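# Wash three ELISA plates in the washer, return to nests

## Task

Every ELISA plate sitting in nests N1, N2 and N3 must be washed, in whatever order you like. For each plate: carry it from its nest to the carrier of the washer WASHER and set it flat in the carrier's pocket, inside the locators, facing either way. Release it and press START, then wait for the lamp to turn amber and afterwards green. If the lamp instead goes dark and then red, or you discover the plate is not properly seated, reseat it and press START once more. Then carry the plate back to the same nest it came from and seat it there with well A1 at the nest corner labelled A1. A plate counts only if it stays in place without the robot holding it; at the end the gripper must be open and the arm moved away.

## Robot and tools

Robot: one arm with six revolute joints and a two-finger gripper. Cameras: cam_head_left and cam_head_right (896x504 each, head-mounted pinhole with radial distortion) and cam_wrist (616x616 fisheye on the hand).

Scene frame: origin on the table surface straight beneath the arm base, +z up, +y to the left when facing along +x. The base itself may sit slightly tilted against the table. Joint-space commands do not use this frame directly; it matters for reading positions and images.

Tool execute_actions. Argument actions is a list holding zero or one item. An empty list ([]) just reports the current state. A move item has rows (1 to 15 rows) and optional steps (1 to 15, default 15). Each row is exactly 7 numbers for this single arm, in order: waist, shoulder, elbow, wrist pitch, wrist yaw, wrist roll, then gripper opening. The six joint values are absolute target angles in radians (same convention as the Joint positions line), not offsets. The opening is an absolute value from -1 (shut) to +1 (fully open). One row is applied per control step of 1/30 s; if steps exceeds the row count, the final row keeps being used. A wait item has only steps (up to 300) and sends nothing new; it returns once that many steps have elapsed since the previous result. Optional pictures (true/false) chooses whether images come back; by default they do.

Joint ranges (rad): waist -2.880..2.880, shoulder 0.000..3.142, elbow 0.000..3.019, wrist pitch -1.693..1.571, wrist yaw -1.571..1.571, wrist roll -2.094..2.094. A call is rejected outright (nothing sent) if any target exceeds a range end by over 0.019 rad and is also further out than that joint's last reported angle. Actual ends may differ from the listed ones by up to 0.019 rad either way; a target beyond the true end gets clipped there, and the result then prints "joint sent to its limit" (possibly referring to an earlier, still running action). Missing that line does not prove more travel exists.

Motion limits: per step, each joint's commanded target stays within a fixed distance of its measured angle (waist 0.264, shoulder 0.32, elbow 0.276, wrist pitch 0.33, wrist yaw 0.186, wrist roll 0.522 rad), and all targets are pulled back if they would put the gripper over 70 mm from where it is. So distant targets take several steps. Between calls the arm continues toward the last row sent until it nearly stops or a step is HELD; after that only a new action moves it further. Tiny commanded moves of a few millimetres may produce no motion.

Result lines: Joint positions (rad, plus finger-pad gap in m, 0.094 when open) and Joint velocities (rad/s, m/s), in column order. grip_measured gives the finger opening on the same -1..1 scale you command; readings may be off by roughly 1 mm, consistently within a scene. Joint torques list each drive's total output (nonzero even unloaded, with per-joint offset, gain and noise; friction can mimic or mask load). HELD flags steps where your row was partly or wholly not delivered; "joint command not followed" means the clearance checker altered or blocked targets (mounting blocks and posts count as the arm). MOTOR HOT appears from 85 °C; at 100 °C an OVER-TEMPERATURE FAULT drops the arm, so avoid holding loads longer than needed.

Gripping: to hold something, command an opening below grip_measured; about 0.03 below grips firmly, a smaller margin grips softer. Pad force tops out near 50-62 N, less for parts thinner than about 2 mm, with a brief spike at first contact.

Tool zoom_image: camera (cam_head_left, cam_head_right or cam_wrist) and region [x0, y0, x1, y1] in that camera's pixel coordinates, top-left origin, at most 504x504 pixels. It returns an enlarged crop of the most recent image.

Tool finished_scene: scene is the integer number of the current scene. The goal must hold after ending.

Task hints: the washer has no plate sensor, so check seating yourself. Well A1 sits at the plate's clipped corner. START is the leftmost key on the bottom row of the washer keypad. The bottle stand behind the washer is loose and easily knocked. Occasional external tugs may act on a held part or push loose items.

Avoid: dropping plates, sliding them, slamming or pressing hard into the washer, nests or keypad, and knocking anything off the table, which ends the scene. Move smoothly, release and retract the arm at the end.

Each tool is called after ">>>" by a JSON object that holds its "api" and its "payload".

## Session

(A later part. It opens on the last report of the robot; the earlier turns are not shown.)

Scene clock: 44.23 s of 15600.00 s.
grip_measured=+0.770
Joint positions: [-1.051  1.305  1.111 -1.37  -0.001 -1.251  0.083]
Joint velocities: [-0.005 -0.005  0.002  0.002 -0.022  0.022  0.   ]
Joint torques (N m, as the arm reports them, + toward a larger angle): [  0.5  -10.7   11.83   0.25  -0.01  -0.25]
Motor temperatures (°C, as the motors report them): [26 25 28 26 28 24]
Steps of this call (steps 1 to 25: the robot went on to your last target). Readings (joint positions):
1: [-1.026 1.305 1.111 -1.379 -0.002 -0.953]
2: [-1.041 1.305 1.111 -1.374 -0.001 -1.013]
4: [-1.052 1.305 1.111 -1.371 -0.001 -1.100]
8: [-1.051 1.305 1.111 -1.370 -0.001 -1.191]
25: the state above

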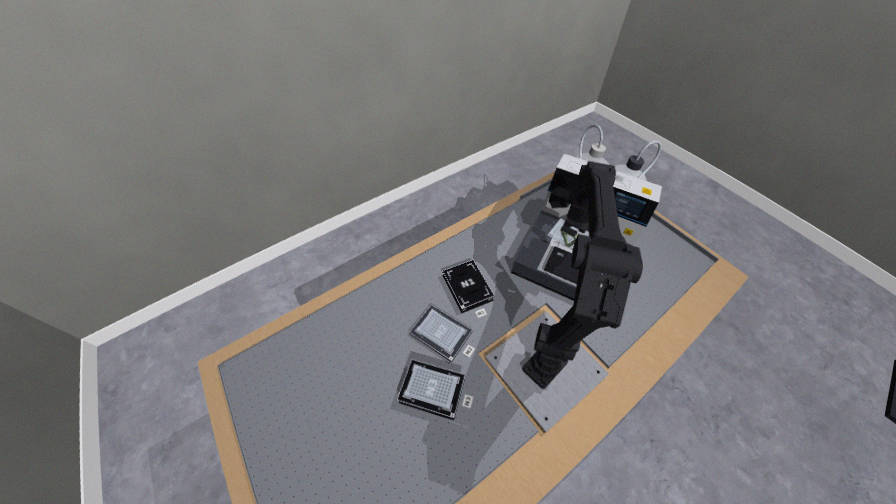

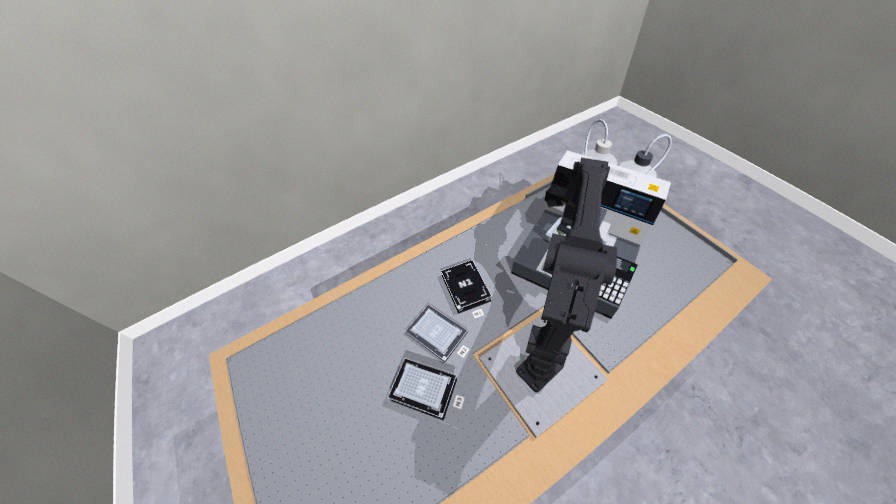

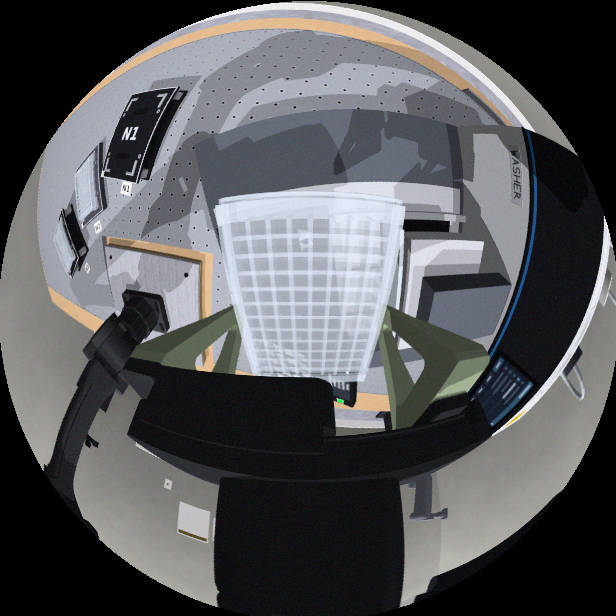

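>>> {"api": "execute_actions", "payload": {"actions": [{"rows":[[-1.07,1.28,1.08,-1.365,0,-1.28,0.74],[-1.07,1.28,1.08,-1.365,0,-1.28,0.74],[-1.07,1.28,1.08,-1.365,0,-1.28,0.74],[-1.1,1.25,1.05,-1.365,0,-1.31,0.74],[-1.1,1.25,1.05,-1.365,0,-1.31,0.74],[-1.1,1.25,1.05,-1.365,0,-1.31,0.74],[-1.13,1.22,1.02,-1.365,0,-1.35,0.74]]}], "pictures": false}}

>>> {"api": "execute_actions", "payload": {"actions": [{"steps":10}]}}

>>> {"api": "zoom_image", "payload": {"camera": "cam_wrist", "region": [160,140,460,400]}}

Scene clock: 49.13 s of 15600.00 s.
grip_measured=+0.770
Joint positions: [-1.129  1.227  1.028 -1.367 -0.001 -1.325  0.083]
Joint velocities: [-0.024  0.005 -0.012 -0.007 -0.022 -0.022  0.   ]
Joint torques (N m, as the arm reports them, + toward a larger angle): [-0.53 -9.26  9.25 -0.16 -0.01 -0.26]
Motor temperatures (°C, as the motors report them): [26 26 29 26 28 24]
Steps of this call (steps 1 to 30: the robot went on to your last target; steps 31 to 90: nothing new was sent; then 1.40 s passed at rest; steps 91 to 105: all 15 steps of this action). Readings (joint positions):
91: [-1.051 1.304 1.108 -1.370 -0.001 -1.255]
92: [-1.052 1.302 1.104 -1.370 -0.001 -1.256]
94: [-1.058 1.295 1.090 -1.369 -0.001 -1.264]
98: [-1.095 1.260 1.045 -1.367 -0.001 -1.295]
105: the state above

Scene clock: 49.47 s of 15600.00 s.
grip_measured=+0.770
Joint positions: [-1.129  1.227  1.028 -1.367 -0.001 -1.332  0.083]
Joint velocities: [-0.005  0.005  0.002  0.007  0.022 -0.022  0.   ]
Joint torques (N m, as the arm reports them, + toward a larger angle): [-0.33 -9.64  9.29 -0.13 -0.01 -0.23]
Motor temperatures (°C, as the motors report them): [26 26 29 26 28 24]
Steps of this call (steps 1 to 10: the robot went on to your last target). Readings (joint positions):
1: [-1.129 1.227 1.028 -1.367 -0.001 -1.327]
2: [-1.129 1.227 1.028 -1.367 -0.001 -1.328]
4: [-1.129 1.227 1.028 -1.367 -0.001 -1.330]
8: [-1.129 1.227 1.028 -1.367 -0.001 -1.332]
10: the state above

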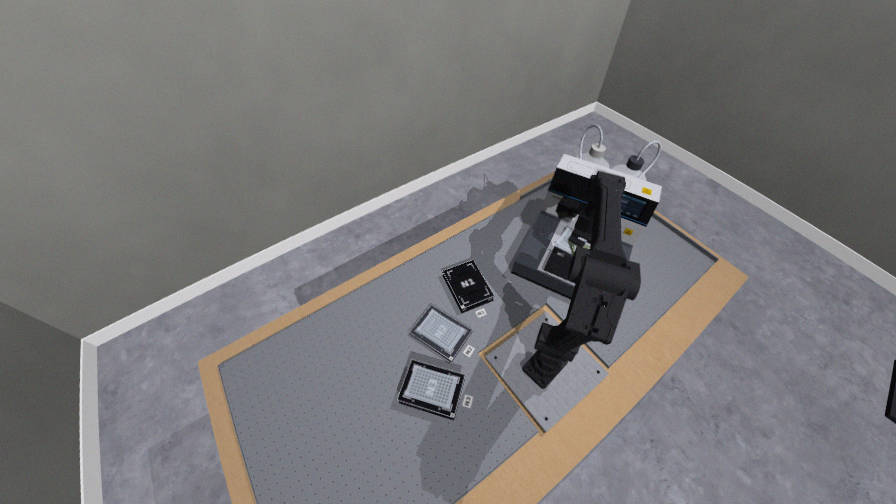

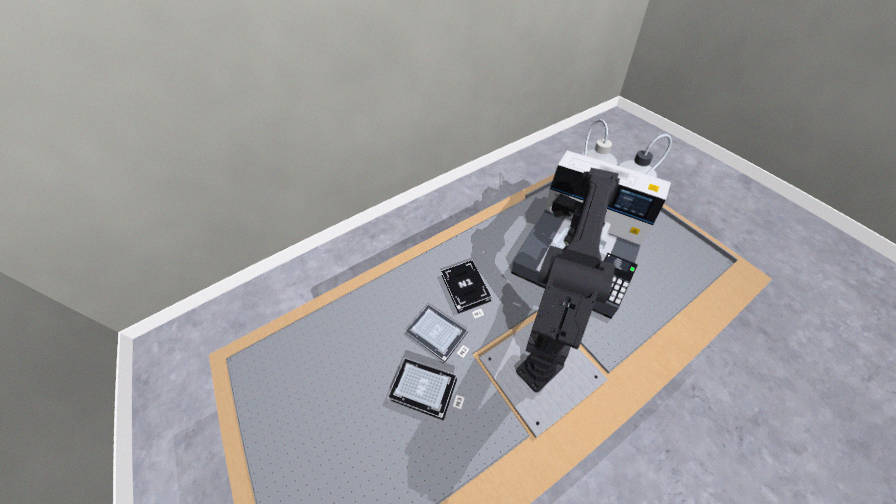

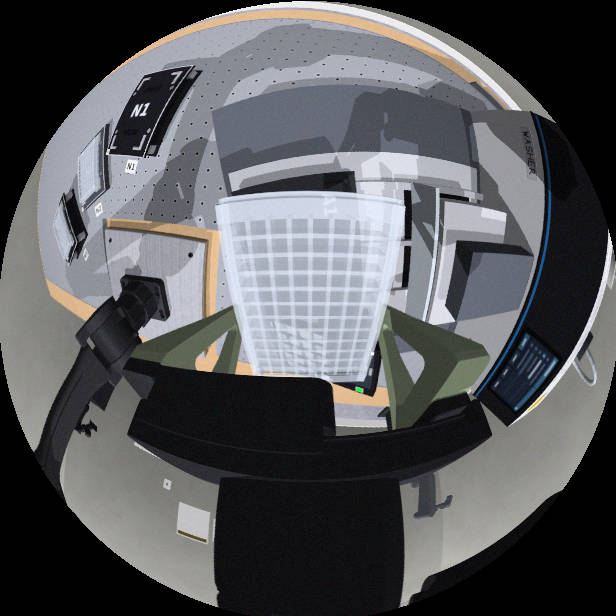

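Region (160, 140, 460, 400) of cam_wrist's 616x616 image, scaled by 1.680, with more detail than that image has; it fills the top 437 rows of this view, and the rest is white.

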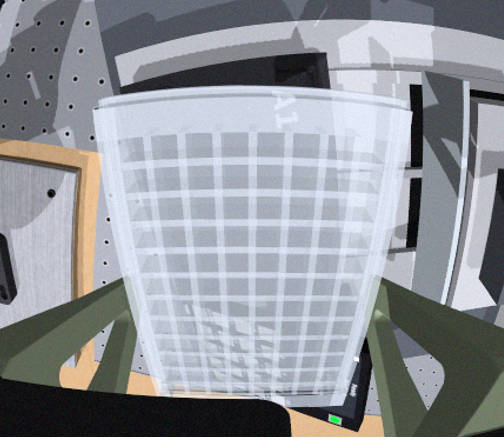

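>>> {"api": "execute_actions", "payload": {"actions": [{"rows":[[-1.13,1.227,0.99,-1.33,0,-1.4,0.74],[-1.13,1.227,0.99,-1.33,0,-1.4,0.74],[-1.13,1.227,0.99,-1.33,0,-1.4,0.74],[-1.13,1.227,0.96,-1.29,0,-1.45,0.74],[-1.13,1.227,0.96,-1.29,0,-1.45,0.74],[-1.13,1.227,0.96,-1.29,0,-1.45,0.74],[-1.13,1.227,0.93,-1.262,0,-1.49,0.74]]}], "pictures": false}}

>>> {"api": "execute_actions", "payload": {"actions": [{"steps":15}]}}

>>> {"api": "zoom_image", "payload": {"camera": "cam_wrist", "region": [160,120,460,400]}}

Scene clock: 55.13 s of 15600.00 s.
grip_measured=+0.770
Joint positions: [-1.129  1.225  0.936 -1.273 -0.001 -1.462  0.083]
Joint velocities: [-0.005 -0.015 -0.012  0.007  0.022 -0.081  0.001]
Joint torques (N m, as the arm reports them, + toward a larger angle): [-0.34 -8.36  9.25  0.25 -0.01 -0.26]
Motor temperatures (°C, as the motors report them): [26 26 28 26 28 24]
Steps of this call (steps 1 to 15: the robot went on to your last target; steps 16 to 90: nothing new was sent; then 2.17 s passed at rest; steps 91 to 105: all 15 steps of this action). Readings (joint positions):
91: [-1.129 1.227 1.024 -1.361 -0.001 -1.341]
92: [-1.129 1.226 1.018 -1.352 -0.001 -1.350]
94: [-1.129 1.226 1.002 -1.333 -0.001 -1.370]
98: [-1.129 1.225 0.958 -1.289 -0.001 -1.421]
105: the state above

Scene clock: 55.63 s of 15600.00 s.
grip_measured=+0.770
Joint positions: [-1.129  1.225  0.936 -1.272 -0.001 -1.473  0.083]
Joint velocities: [-0.005 -0.005 -0.012  0.002 -0.081  0.022 -0.001]
Joint torques (N m, as the arm reports them, + toward a larger angle): [-0.33 -8.08  9.27  0.24 -0.01 -0.24]
Motor temperatures (°C, as the motors report them): [26 26 28 26 28 24]
Steps of this call (steps 1 to 15: the robot went on to your last target). Readings (joint positions):
1: [-1.129 1.225 0.936 -1.272 -0.001 -1.465]
2: [-1.129 1.225 0.936 -1.272 -0.001 -1.466]
4: [-1.129 1.225 0.936 -1.272 -0.001 -1.469]
8: [-1.129 1.225 0.936 -1.272 -0.001 -1.471]
15: the state above

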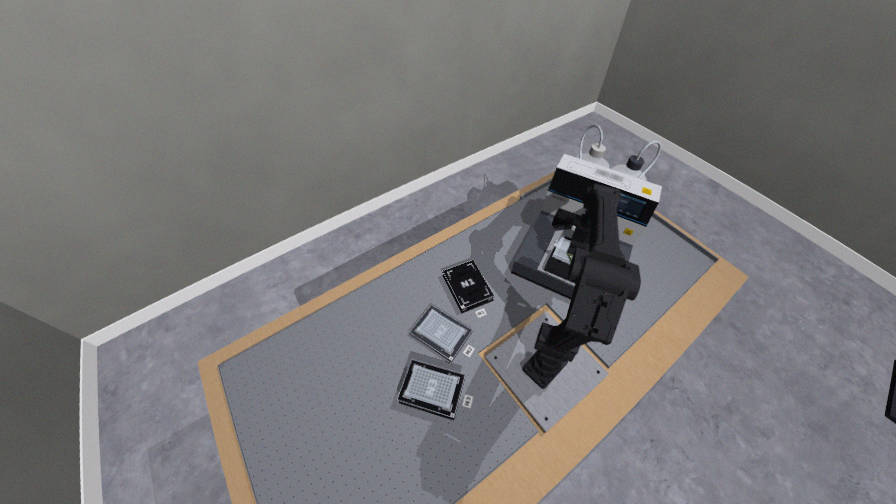

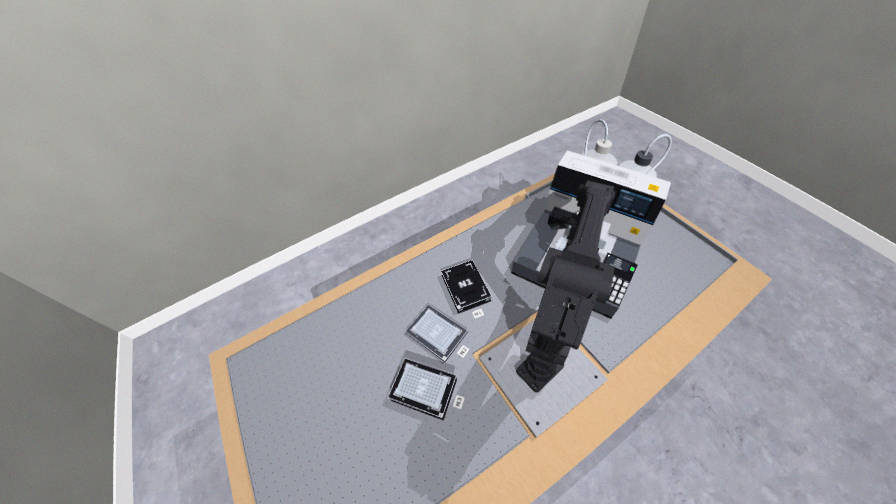

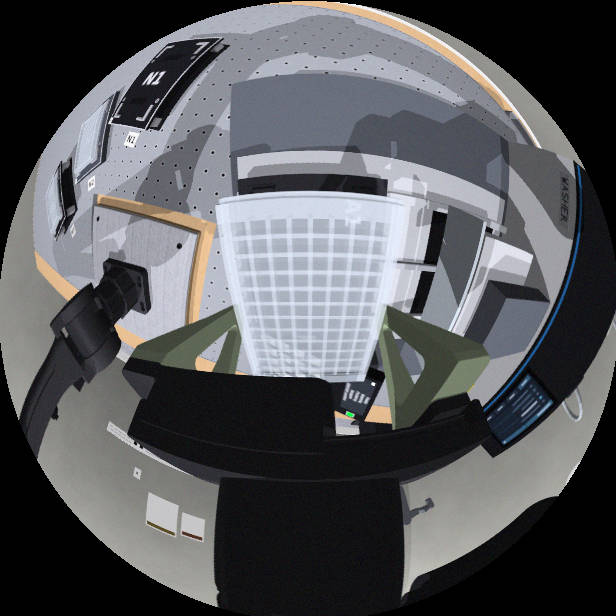

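Region (160, 120, 460, 400) of cam_wrist's 616x616 image, scaled by 1.680, with more detail than that image has; it fills the top 470 rows of this view, and the rest is white.

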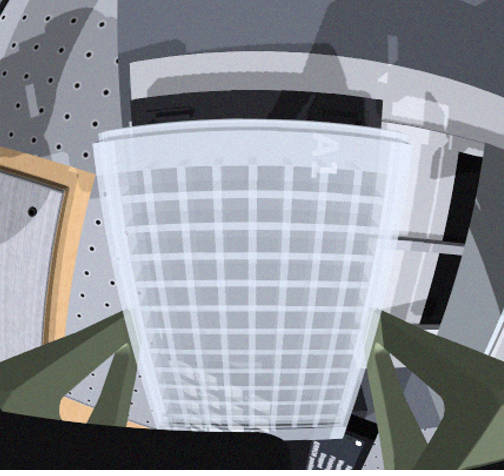

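>>> {"api": "execute_actions", "payload": {"actions": [{"rows":[[-1.13,1.25,0.91,-1.23,0,-1.48,0.74],[-1.13,1.25,0.91,-1.23,0,-1.48,0.74],[-1.13,1.25,0.91,-1.23,0,-1.48,0.74],[-1.13,1.262,0.885,-1.19,0,-1.48,0.74],[-1.13,1.262,0.885,-1.19,0,-1.48,0.74],[-1.13,1.262,0.885,-1.19,0,-1.48,0.74],[-1.13,1.274,0.863,-1.161,0,-1.48,0.74]]}], "pictures": false}}

>>> {"api": "execute_actions", "payload": {"actions": [{"steps":8}]}}

>>> {"api": "zoom_image", "payload": {"camera": "cam_wrist", "region": [160,120,460,400]}}

Scene clock: 60.57 s of 15600.00 s.
grip_measured=+0.770
Joint positions: [-1.129  1.265  0.869 -1.172 -0.001 -1.473  0.083]
Joint velocities: [-0.005  0.005 -0.002  0.032  0.095 -0.022 -0.   ]
Joint torques (N m, as the arm reports them, + toward a larger angle): [-0.36 -7.7   8.74  0.16 -0.01 -0.15]
Motor temperatures (°C, as the motors report them): [26 26 28 26 28 24]
Steps of this call (steps 1 to 15: the robot went on to your last target; steps 16 to 90: nothing new was sent; then 1.43 s passed at rest; steps 91 to 105: all 15 steps of this action). Readings (joint positions):
91: [-1.129 1.225 0.934 -1.265 -0.001 -1.473]
92: [-1.129 1.226 0.931 -1.255 -0.001 -1.473]
94: [-1.129 1.229 0.921 -1.235 -0.001 -1.473]
98: [-1.129 1.246 0.889 -1.188 -0.001 -1.473]
105: the state above

Scene clock: 60.83 s of 15600.00 s.
grip_measured=+0.770
Joint positions: [-1.129  1.265  0.869 -1.171 -0.001 -1.473  0.083]
Joint velocities: [ 0.005 -0.005  0.002  0.002 -0.066 -0.037 -0.   ]
Joint torques (N m, as the arm reports them, + toward a larger angle): [-0.38 -7.6   8.75  0.26 -0.01 -0.14]
Motor temperatures (°C, as the motors report them): [26 26 28 26 28 24]
Steps of this call (steps 1 to 8: the robot went on to your last target). Readings (joint positions):
1: [-1.129 1.265 0.869 -1.171 -0.001 -1.473]
2: [-1.129 1.265 0.869 -1.171 -0.001 -1.473]
4: [-1.129 1.265 0.869 -1.171 -0.001 -1.473]
8: the state above

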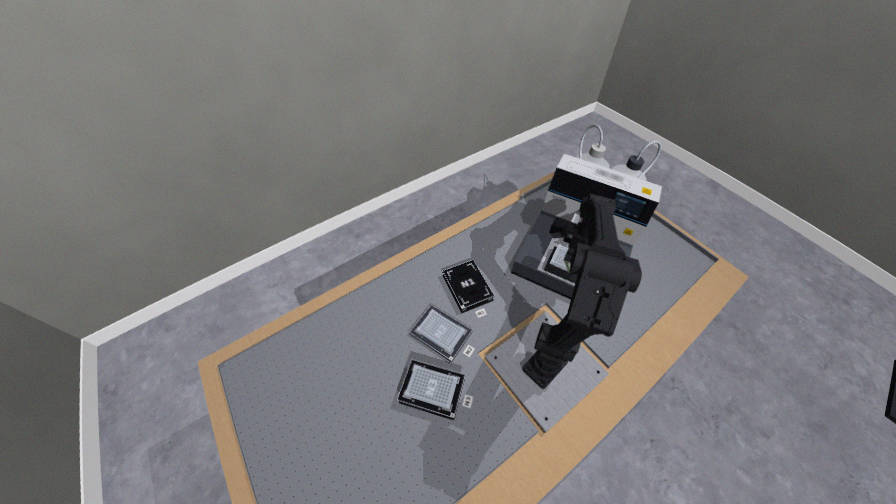

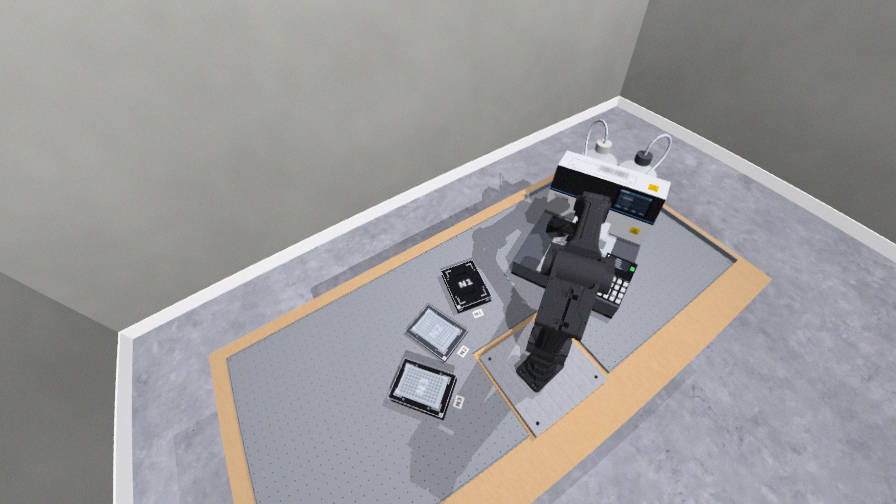

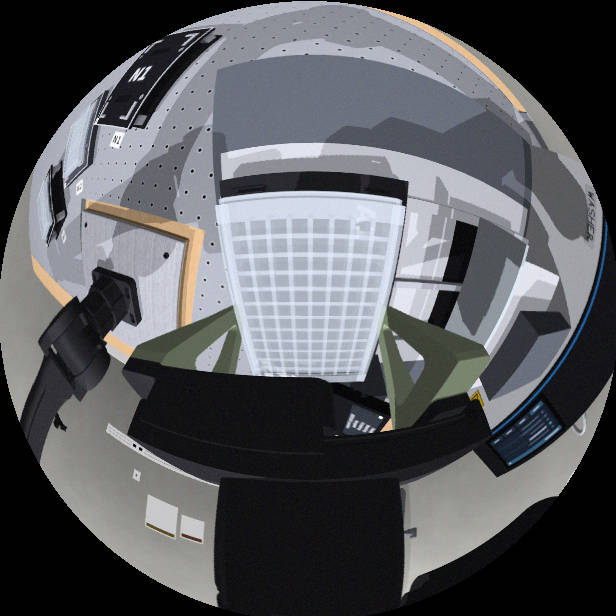

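Region (160, 120, 460, 400) of cam_wrist's 616x616 image, scaled by 1.680, with more detail than that image has; it fills the top 470 rows of this view, and the rest is white.

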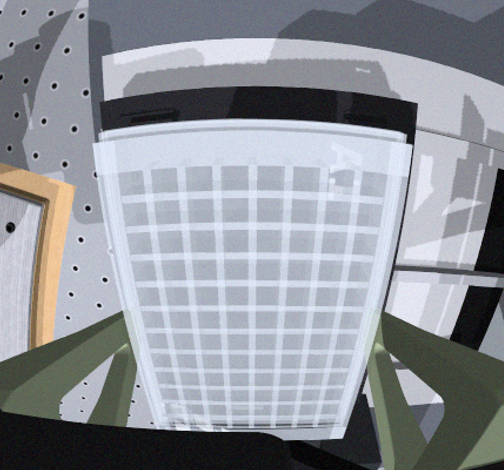

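>>> {"api": "execute_actions", "payload": {"actions": [{"rows":[[-1.13,1.29,0.856,-1.14,0,-1.48,0.74],[-1.13,1.29,0.856,-1.14,0,-1.48,0.74],[-1.13,1.29,0.856,-1.14,0,-1.48,0.74],[-1.13,1.29,0.856,-1.14,0,-1.48,0.74],[-1.13,1.301,0.846,-1.115,0,-1.48,0.74]]}]}}

>>> {"api": "zoom_image", "payload": {"camera": "cam_wrist", "region": [160,120,460,400]}}

Scene clock: 64.23 s of 15600.00 s.
grip_measured=+0.770
Joint positions: [-1.129  1.287  0.856 -1.126 -0.001 -1.473  0.083]
Joint velocities: [-0.005 -0.005 -0.002 -0.007 -0.037 -0.081 -0.001]
Joint torques (N m, as the arm reports them, + toward a larger angle): [-0.33 -7.35  8.32  0.2  -0.01 -0.14]
Motor temperatures (°C, as the motors report them): [26 26 28 26 28 24]
Steps of this call (steps 1 to 15: the robot went on to your last target; steps 16 to 87: nothing new was sent; steps 88 to 102: all 15 steps of this action). Readings (joint positions):
88: [-1.129 1.266 0.869 -1.167 -0.001 -1.473]
89: [-1.129 1.267 0.869 -1.161 -0.001 -1.473]
91: [-1.129 1.270 0.869 -1.153 -0.001 -1.473]
95: [-1.129 1.280 0.860 -1.129 -0.001 -1.473]
102: the state above

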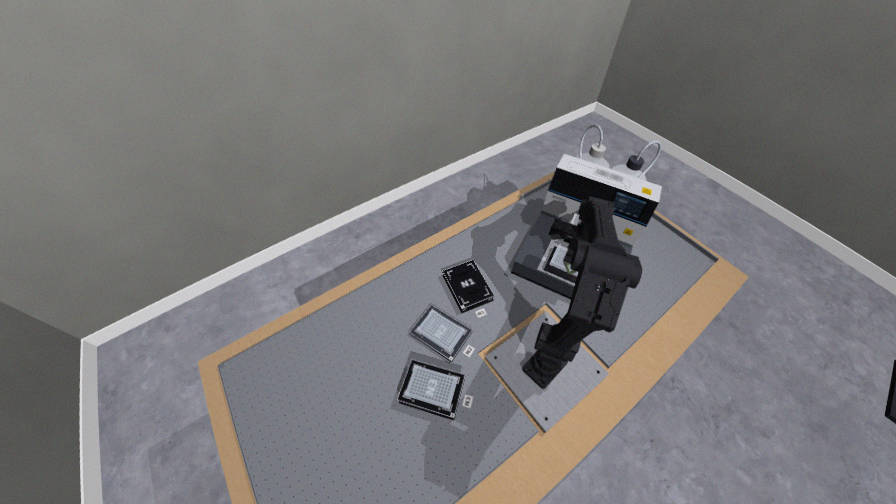

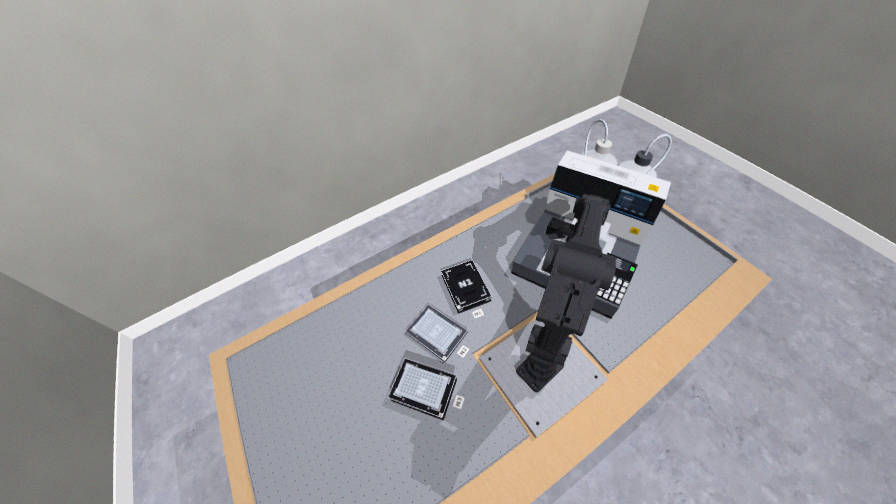

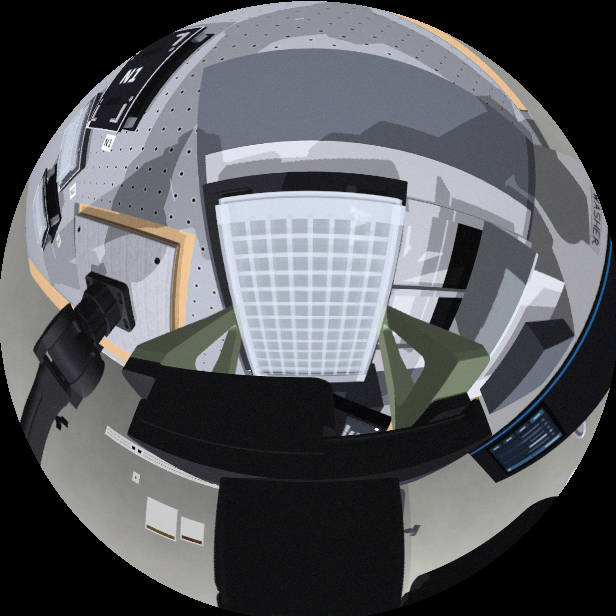

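Region (160, 120, 460, 400) of cam_wrist's 616x616 image, scaled by 1.680, with more detail than that image has; it fills the top 470 rows of this view, and the rest is white.

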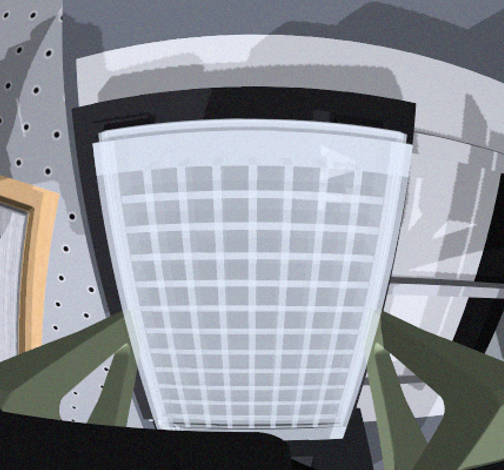

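>>> {"api": "execute_actions", "payload": {"actions": [{"rows":[[-1.13,1.29,0.836,-1.12,0,-1.48,0.74]]}]}}

>>> {"api": "zoom_image", "payload": {"camera": "cam_wrist", "region": [160,120,460,400]}}

Scene clock: 67.93 s of 15600.00 s.
grip_measured=+0.770
Joint positions: [-1.129  1.287  0.846 -1.126 -0.001 -1.473  0.083]
Joint velocities: [-0.015 -0.015 -0.002 -0.007  0.007  0.022  0.   ]
Joint torques (N m, as the arm reports them, + toward a larger angle): [-0.31 -8.54  8.19  0.04 -0.01 -0.14]
Motor temperatures (°C, as the motors report them): [26 26 28 26 28 24]
Steps of this call (steps 1 to 15: the robot went on to your last target; steps 16 to 90: nothing new was sent; then 0.20 s passed at rest; steps 91 to 105: all 15 steps of this action). Readings (joint positions):
91: [-1.129 1.287 0.855 -1.126 -0.001 -1.473]
92: [-1.129 1.287 0.854 -1.126 -0.001 -1.473]
94: [-1.129 1.287 0.849 -1.126 -0.001 -1.473]
98: [-1.129 1.287 0.846 -1.126 -0.001 -1.473]
105: the state above

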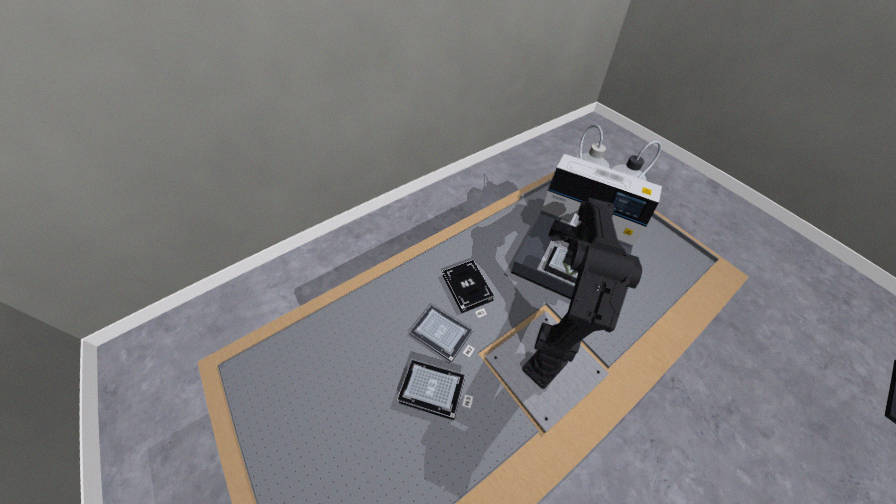

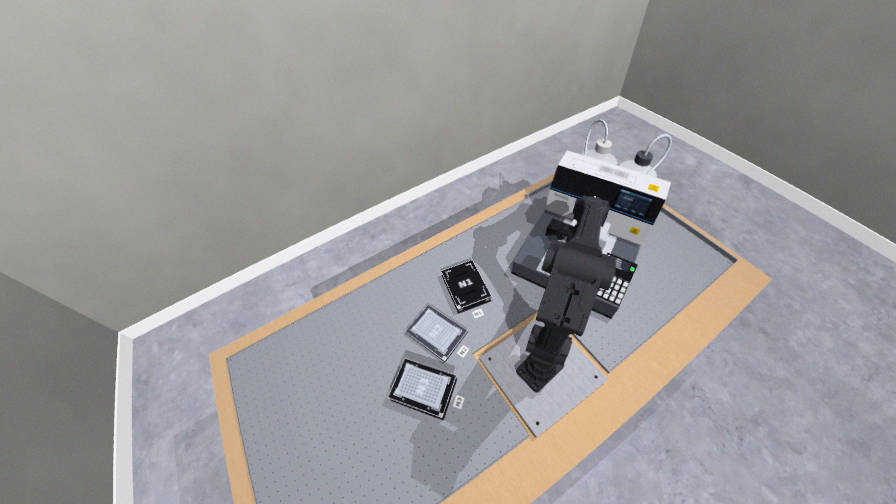

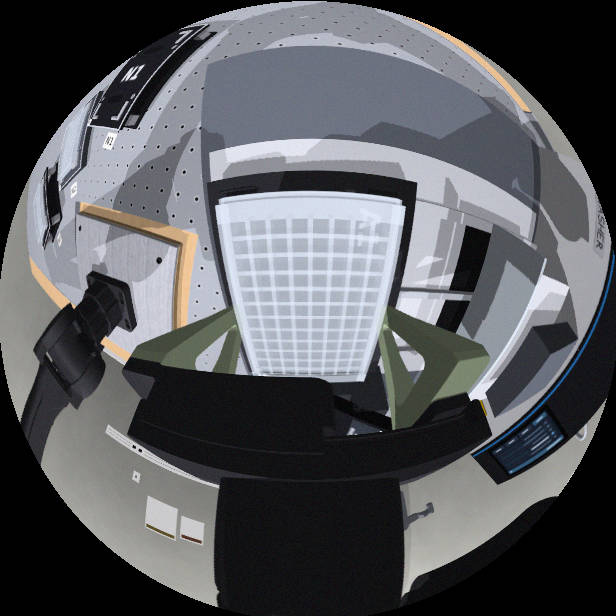

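Region (160, 120, 460, 400) of cam_wrist's 616x616 image, scaled by 1.680, with more detail than that image has; it fills the top 470 rows of this view, and the rest is white.

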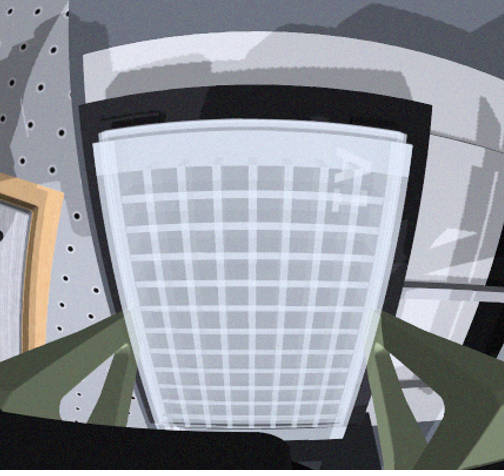

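>>> {"api": "execute_actions", "payload": {"actions": [{"rows":[[-1.13,1.31,0.825,-1.092,0,-1.48,0.74]]}]}}

>>> {"api": "zoom_image", "payload": {"camera": "cam_wrist", "region": [160,120,460,400]}}

Scene clock: 71.17 s of 15600.00 s.
grip_measured=+0.770
Joint positions: [-1.129  1.291  0.838 -1.103 -0.001 -1.473  0.083]
Joint velocities: [-0.005 -0.005 -0.007 -0.012 -0.022 -0.037  0.   ]
Joint torques (N m, as the arm reports them, + toward a larger angle): [-0.36 -6.88  7.95  0.34 -0.01 -0.14]
Motor temperatures (°C, as the motors report them): [26 26 28 26 28 24]
Steps of this call (steps 1 to 15: the robot went on to your last target; steps 16 to 82: nothing new was sent; steps 83 to 97: all 15 steps of this action). Readings (joint positions):
83: [-1.129 1.287 0.845 -1.120 -0.001 -1.473]
84: [-1.129 1.287 0.843 -1.113 -0.001 -1.473]
86: [-1.129 1.290 0.839 -1.105 -0.001 -1.473]
90: [-1.129 1.291 0.838 -1.103 -0.001 -1.473]
97: the state above

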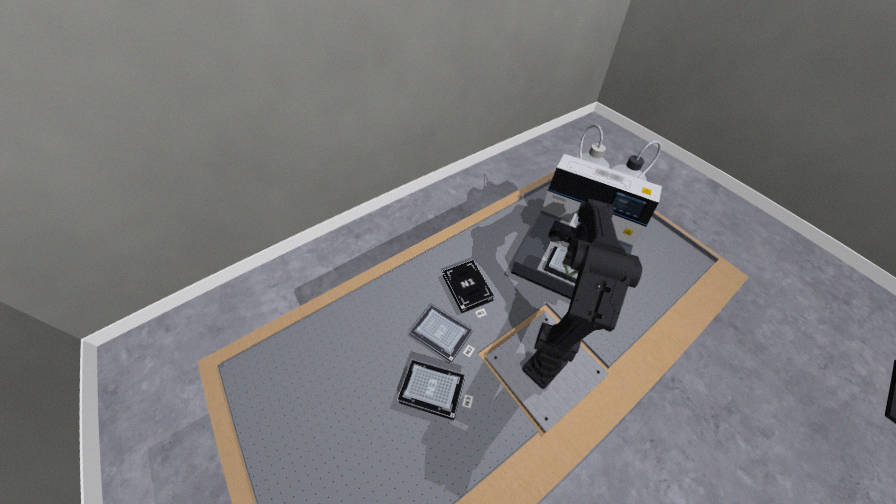

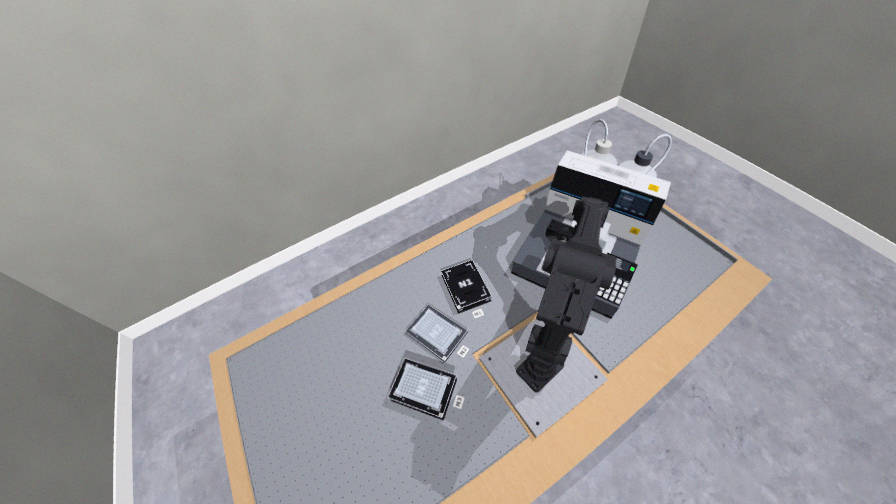

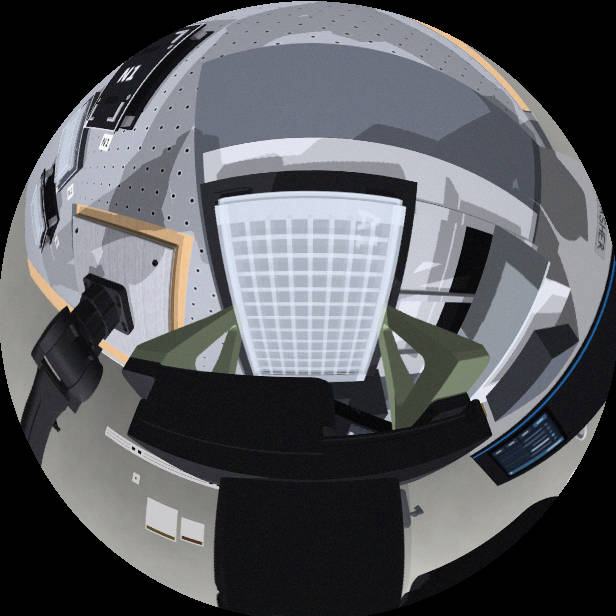

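Region (160, 120, 460, 400) of cam_wrist's 616x616 image, scaled by 1.680, with more detail than that image has; it fills the top 470 rows of this view, and the rest is white.

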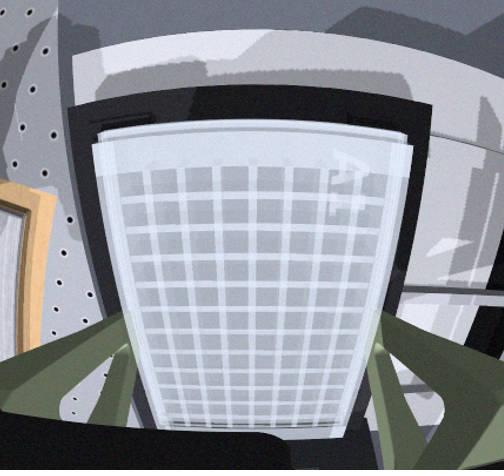

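>>> {"api": "execute_actions", "payload": {"actions": [{"rows":[[-1.13,1.31,0.825,-1.12,0,-1.48,0.74]]}]}}

>>> {"api": "zoom_image", "payload": {"camera": "cam_wrist", "region": [160,120,460,400]}}

Scene clock: 73.40 s of 15600.00 s.
grip_measured=+0.770
Joint positions: [-1.129  1.291  0.838 -1.106 -0.001 -1.473  0.083]
Joint velocities: [ 0.005  0.005 -0.007 -0.002  0.037  0.007 -0.   ]
Joint torques (N m, as the arm reports them, + toward a larger angle): [-0.36 -6.97  7.98 -0.8  -0.01 -0.14]
Motor temperatures (°C, as the motors report them): [26 25 28 26 28 24]
Steps of this call (steps 1 to 15: the robot went on to your last target; steps 16 to 52: nothing new was sent; steps 53 to 67: all 15 steps of this action). Readings (joint positions):
53: [-1.129 1.291 0.838 -1.105 -0.001 -1.473]
54: [-1.129 1.291 0.838 -1.105 -0.001 -1.473]
56: [-1.129 1.291 0.838 -1.106 -0.001 -1.473]
60: [-1.129 1.291 0.838 -1.106 -0.001 -1.473]
67: the state above

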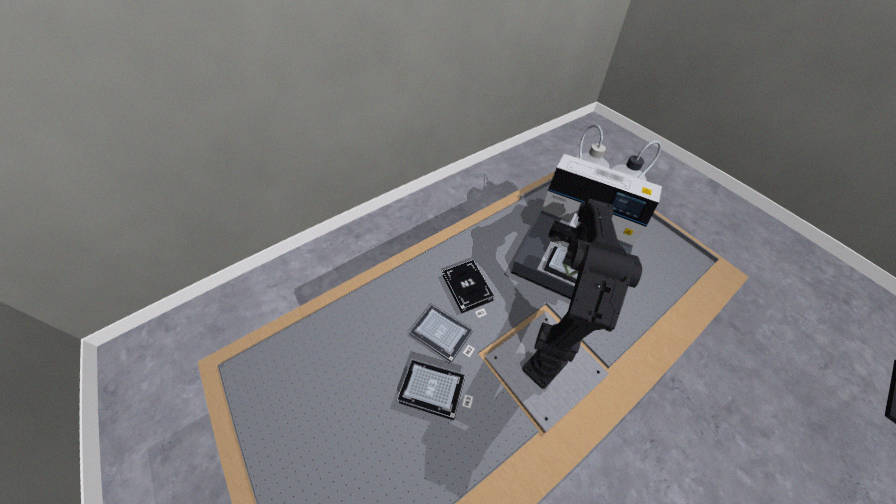

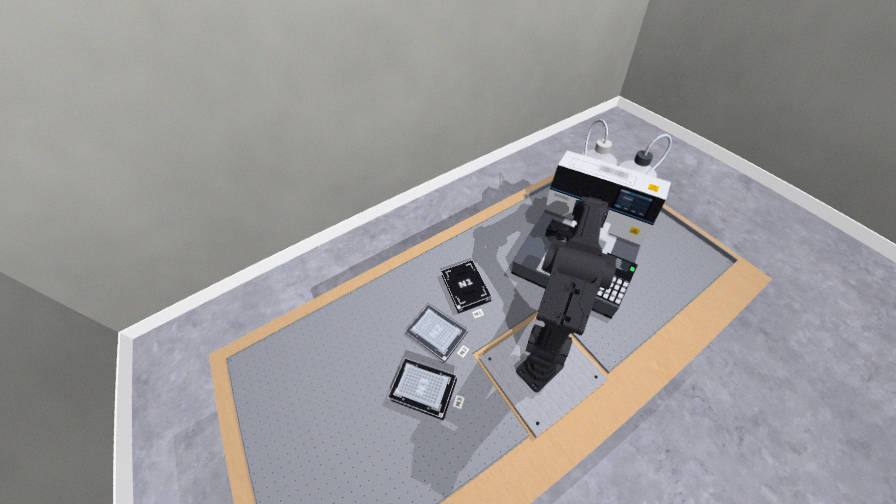

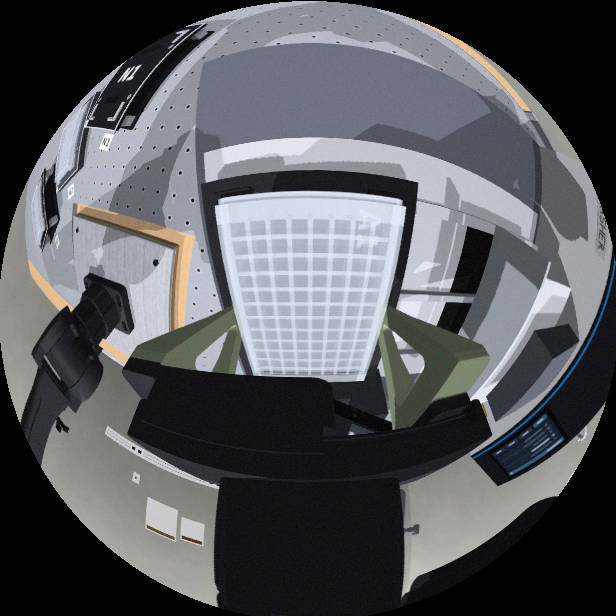

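Region (160, 120, 460, 400) of cam_wrist's 616x616 image, scaled by 1.680, with more detail than that image has; it fills the top 470 rows of this view, and the rest is white.

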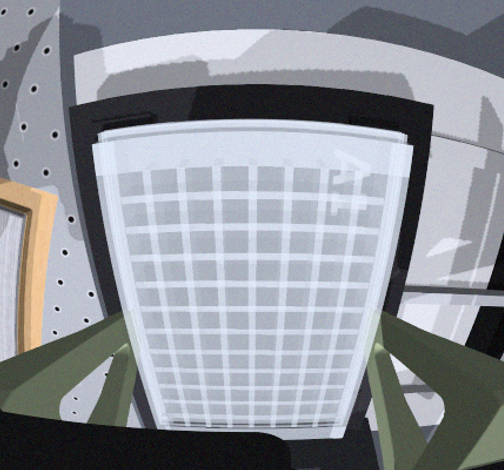

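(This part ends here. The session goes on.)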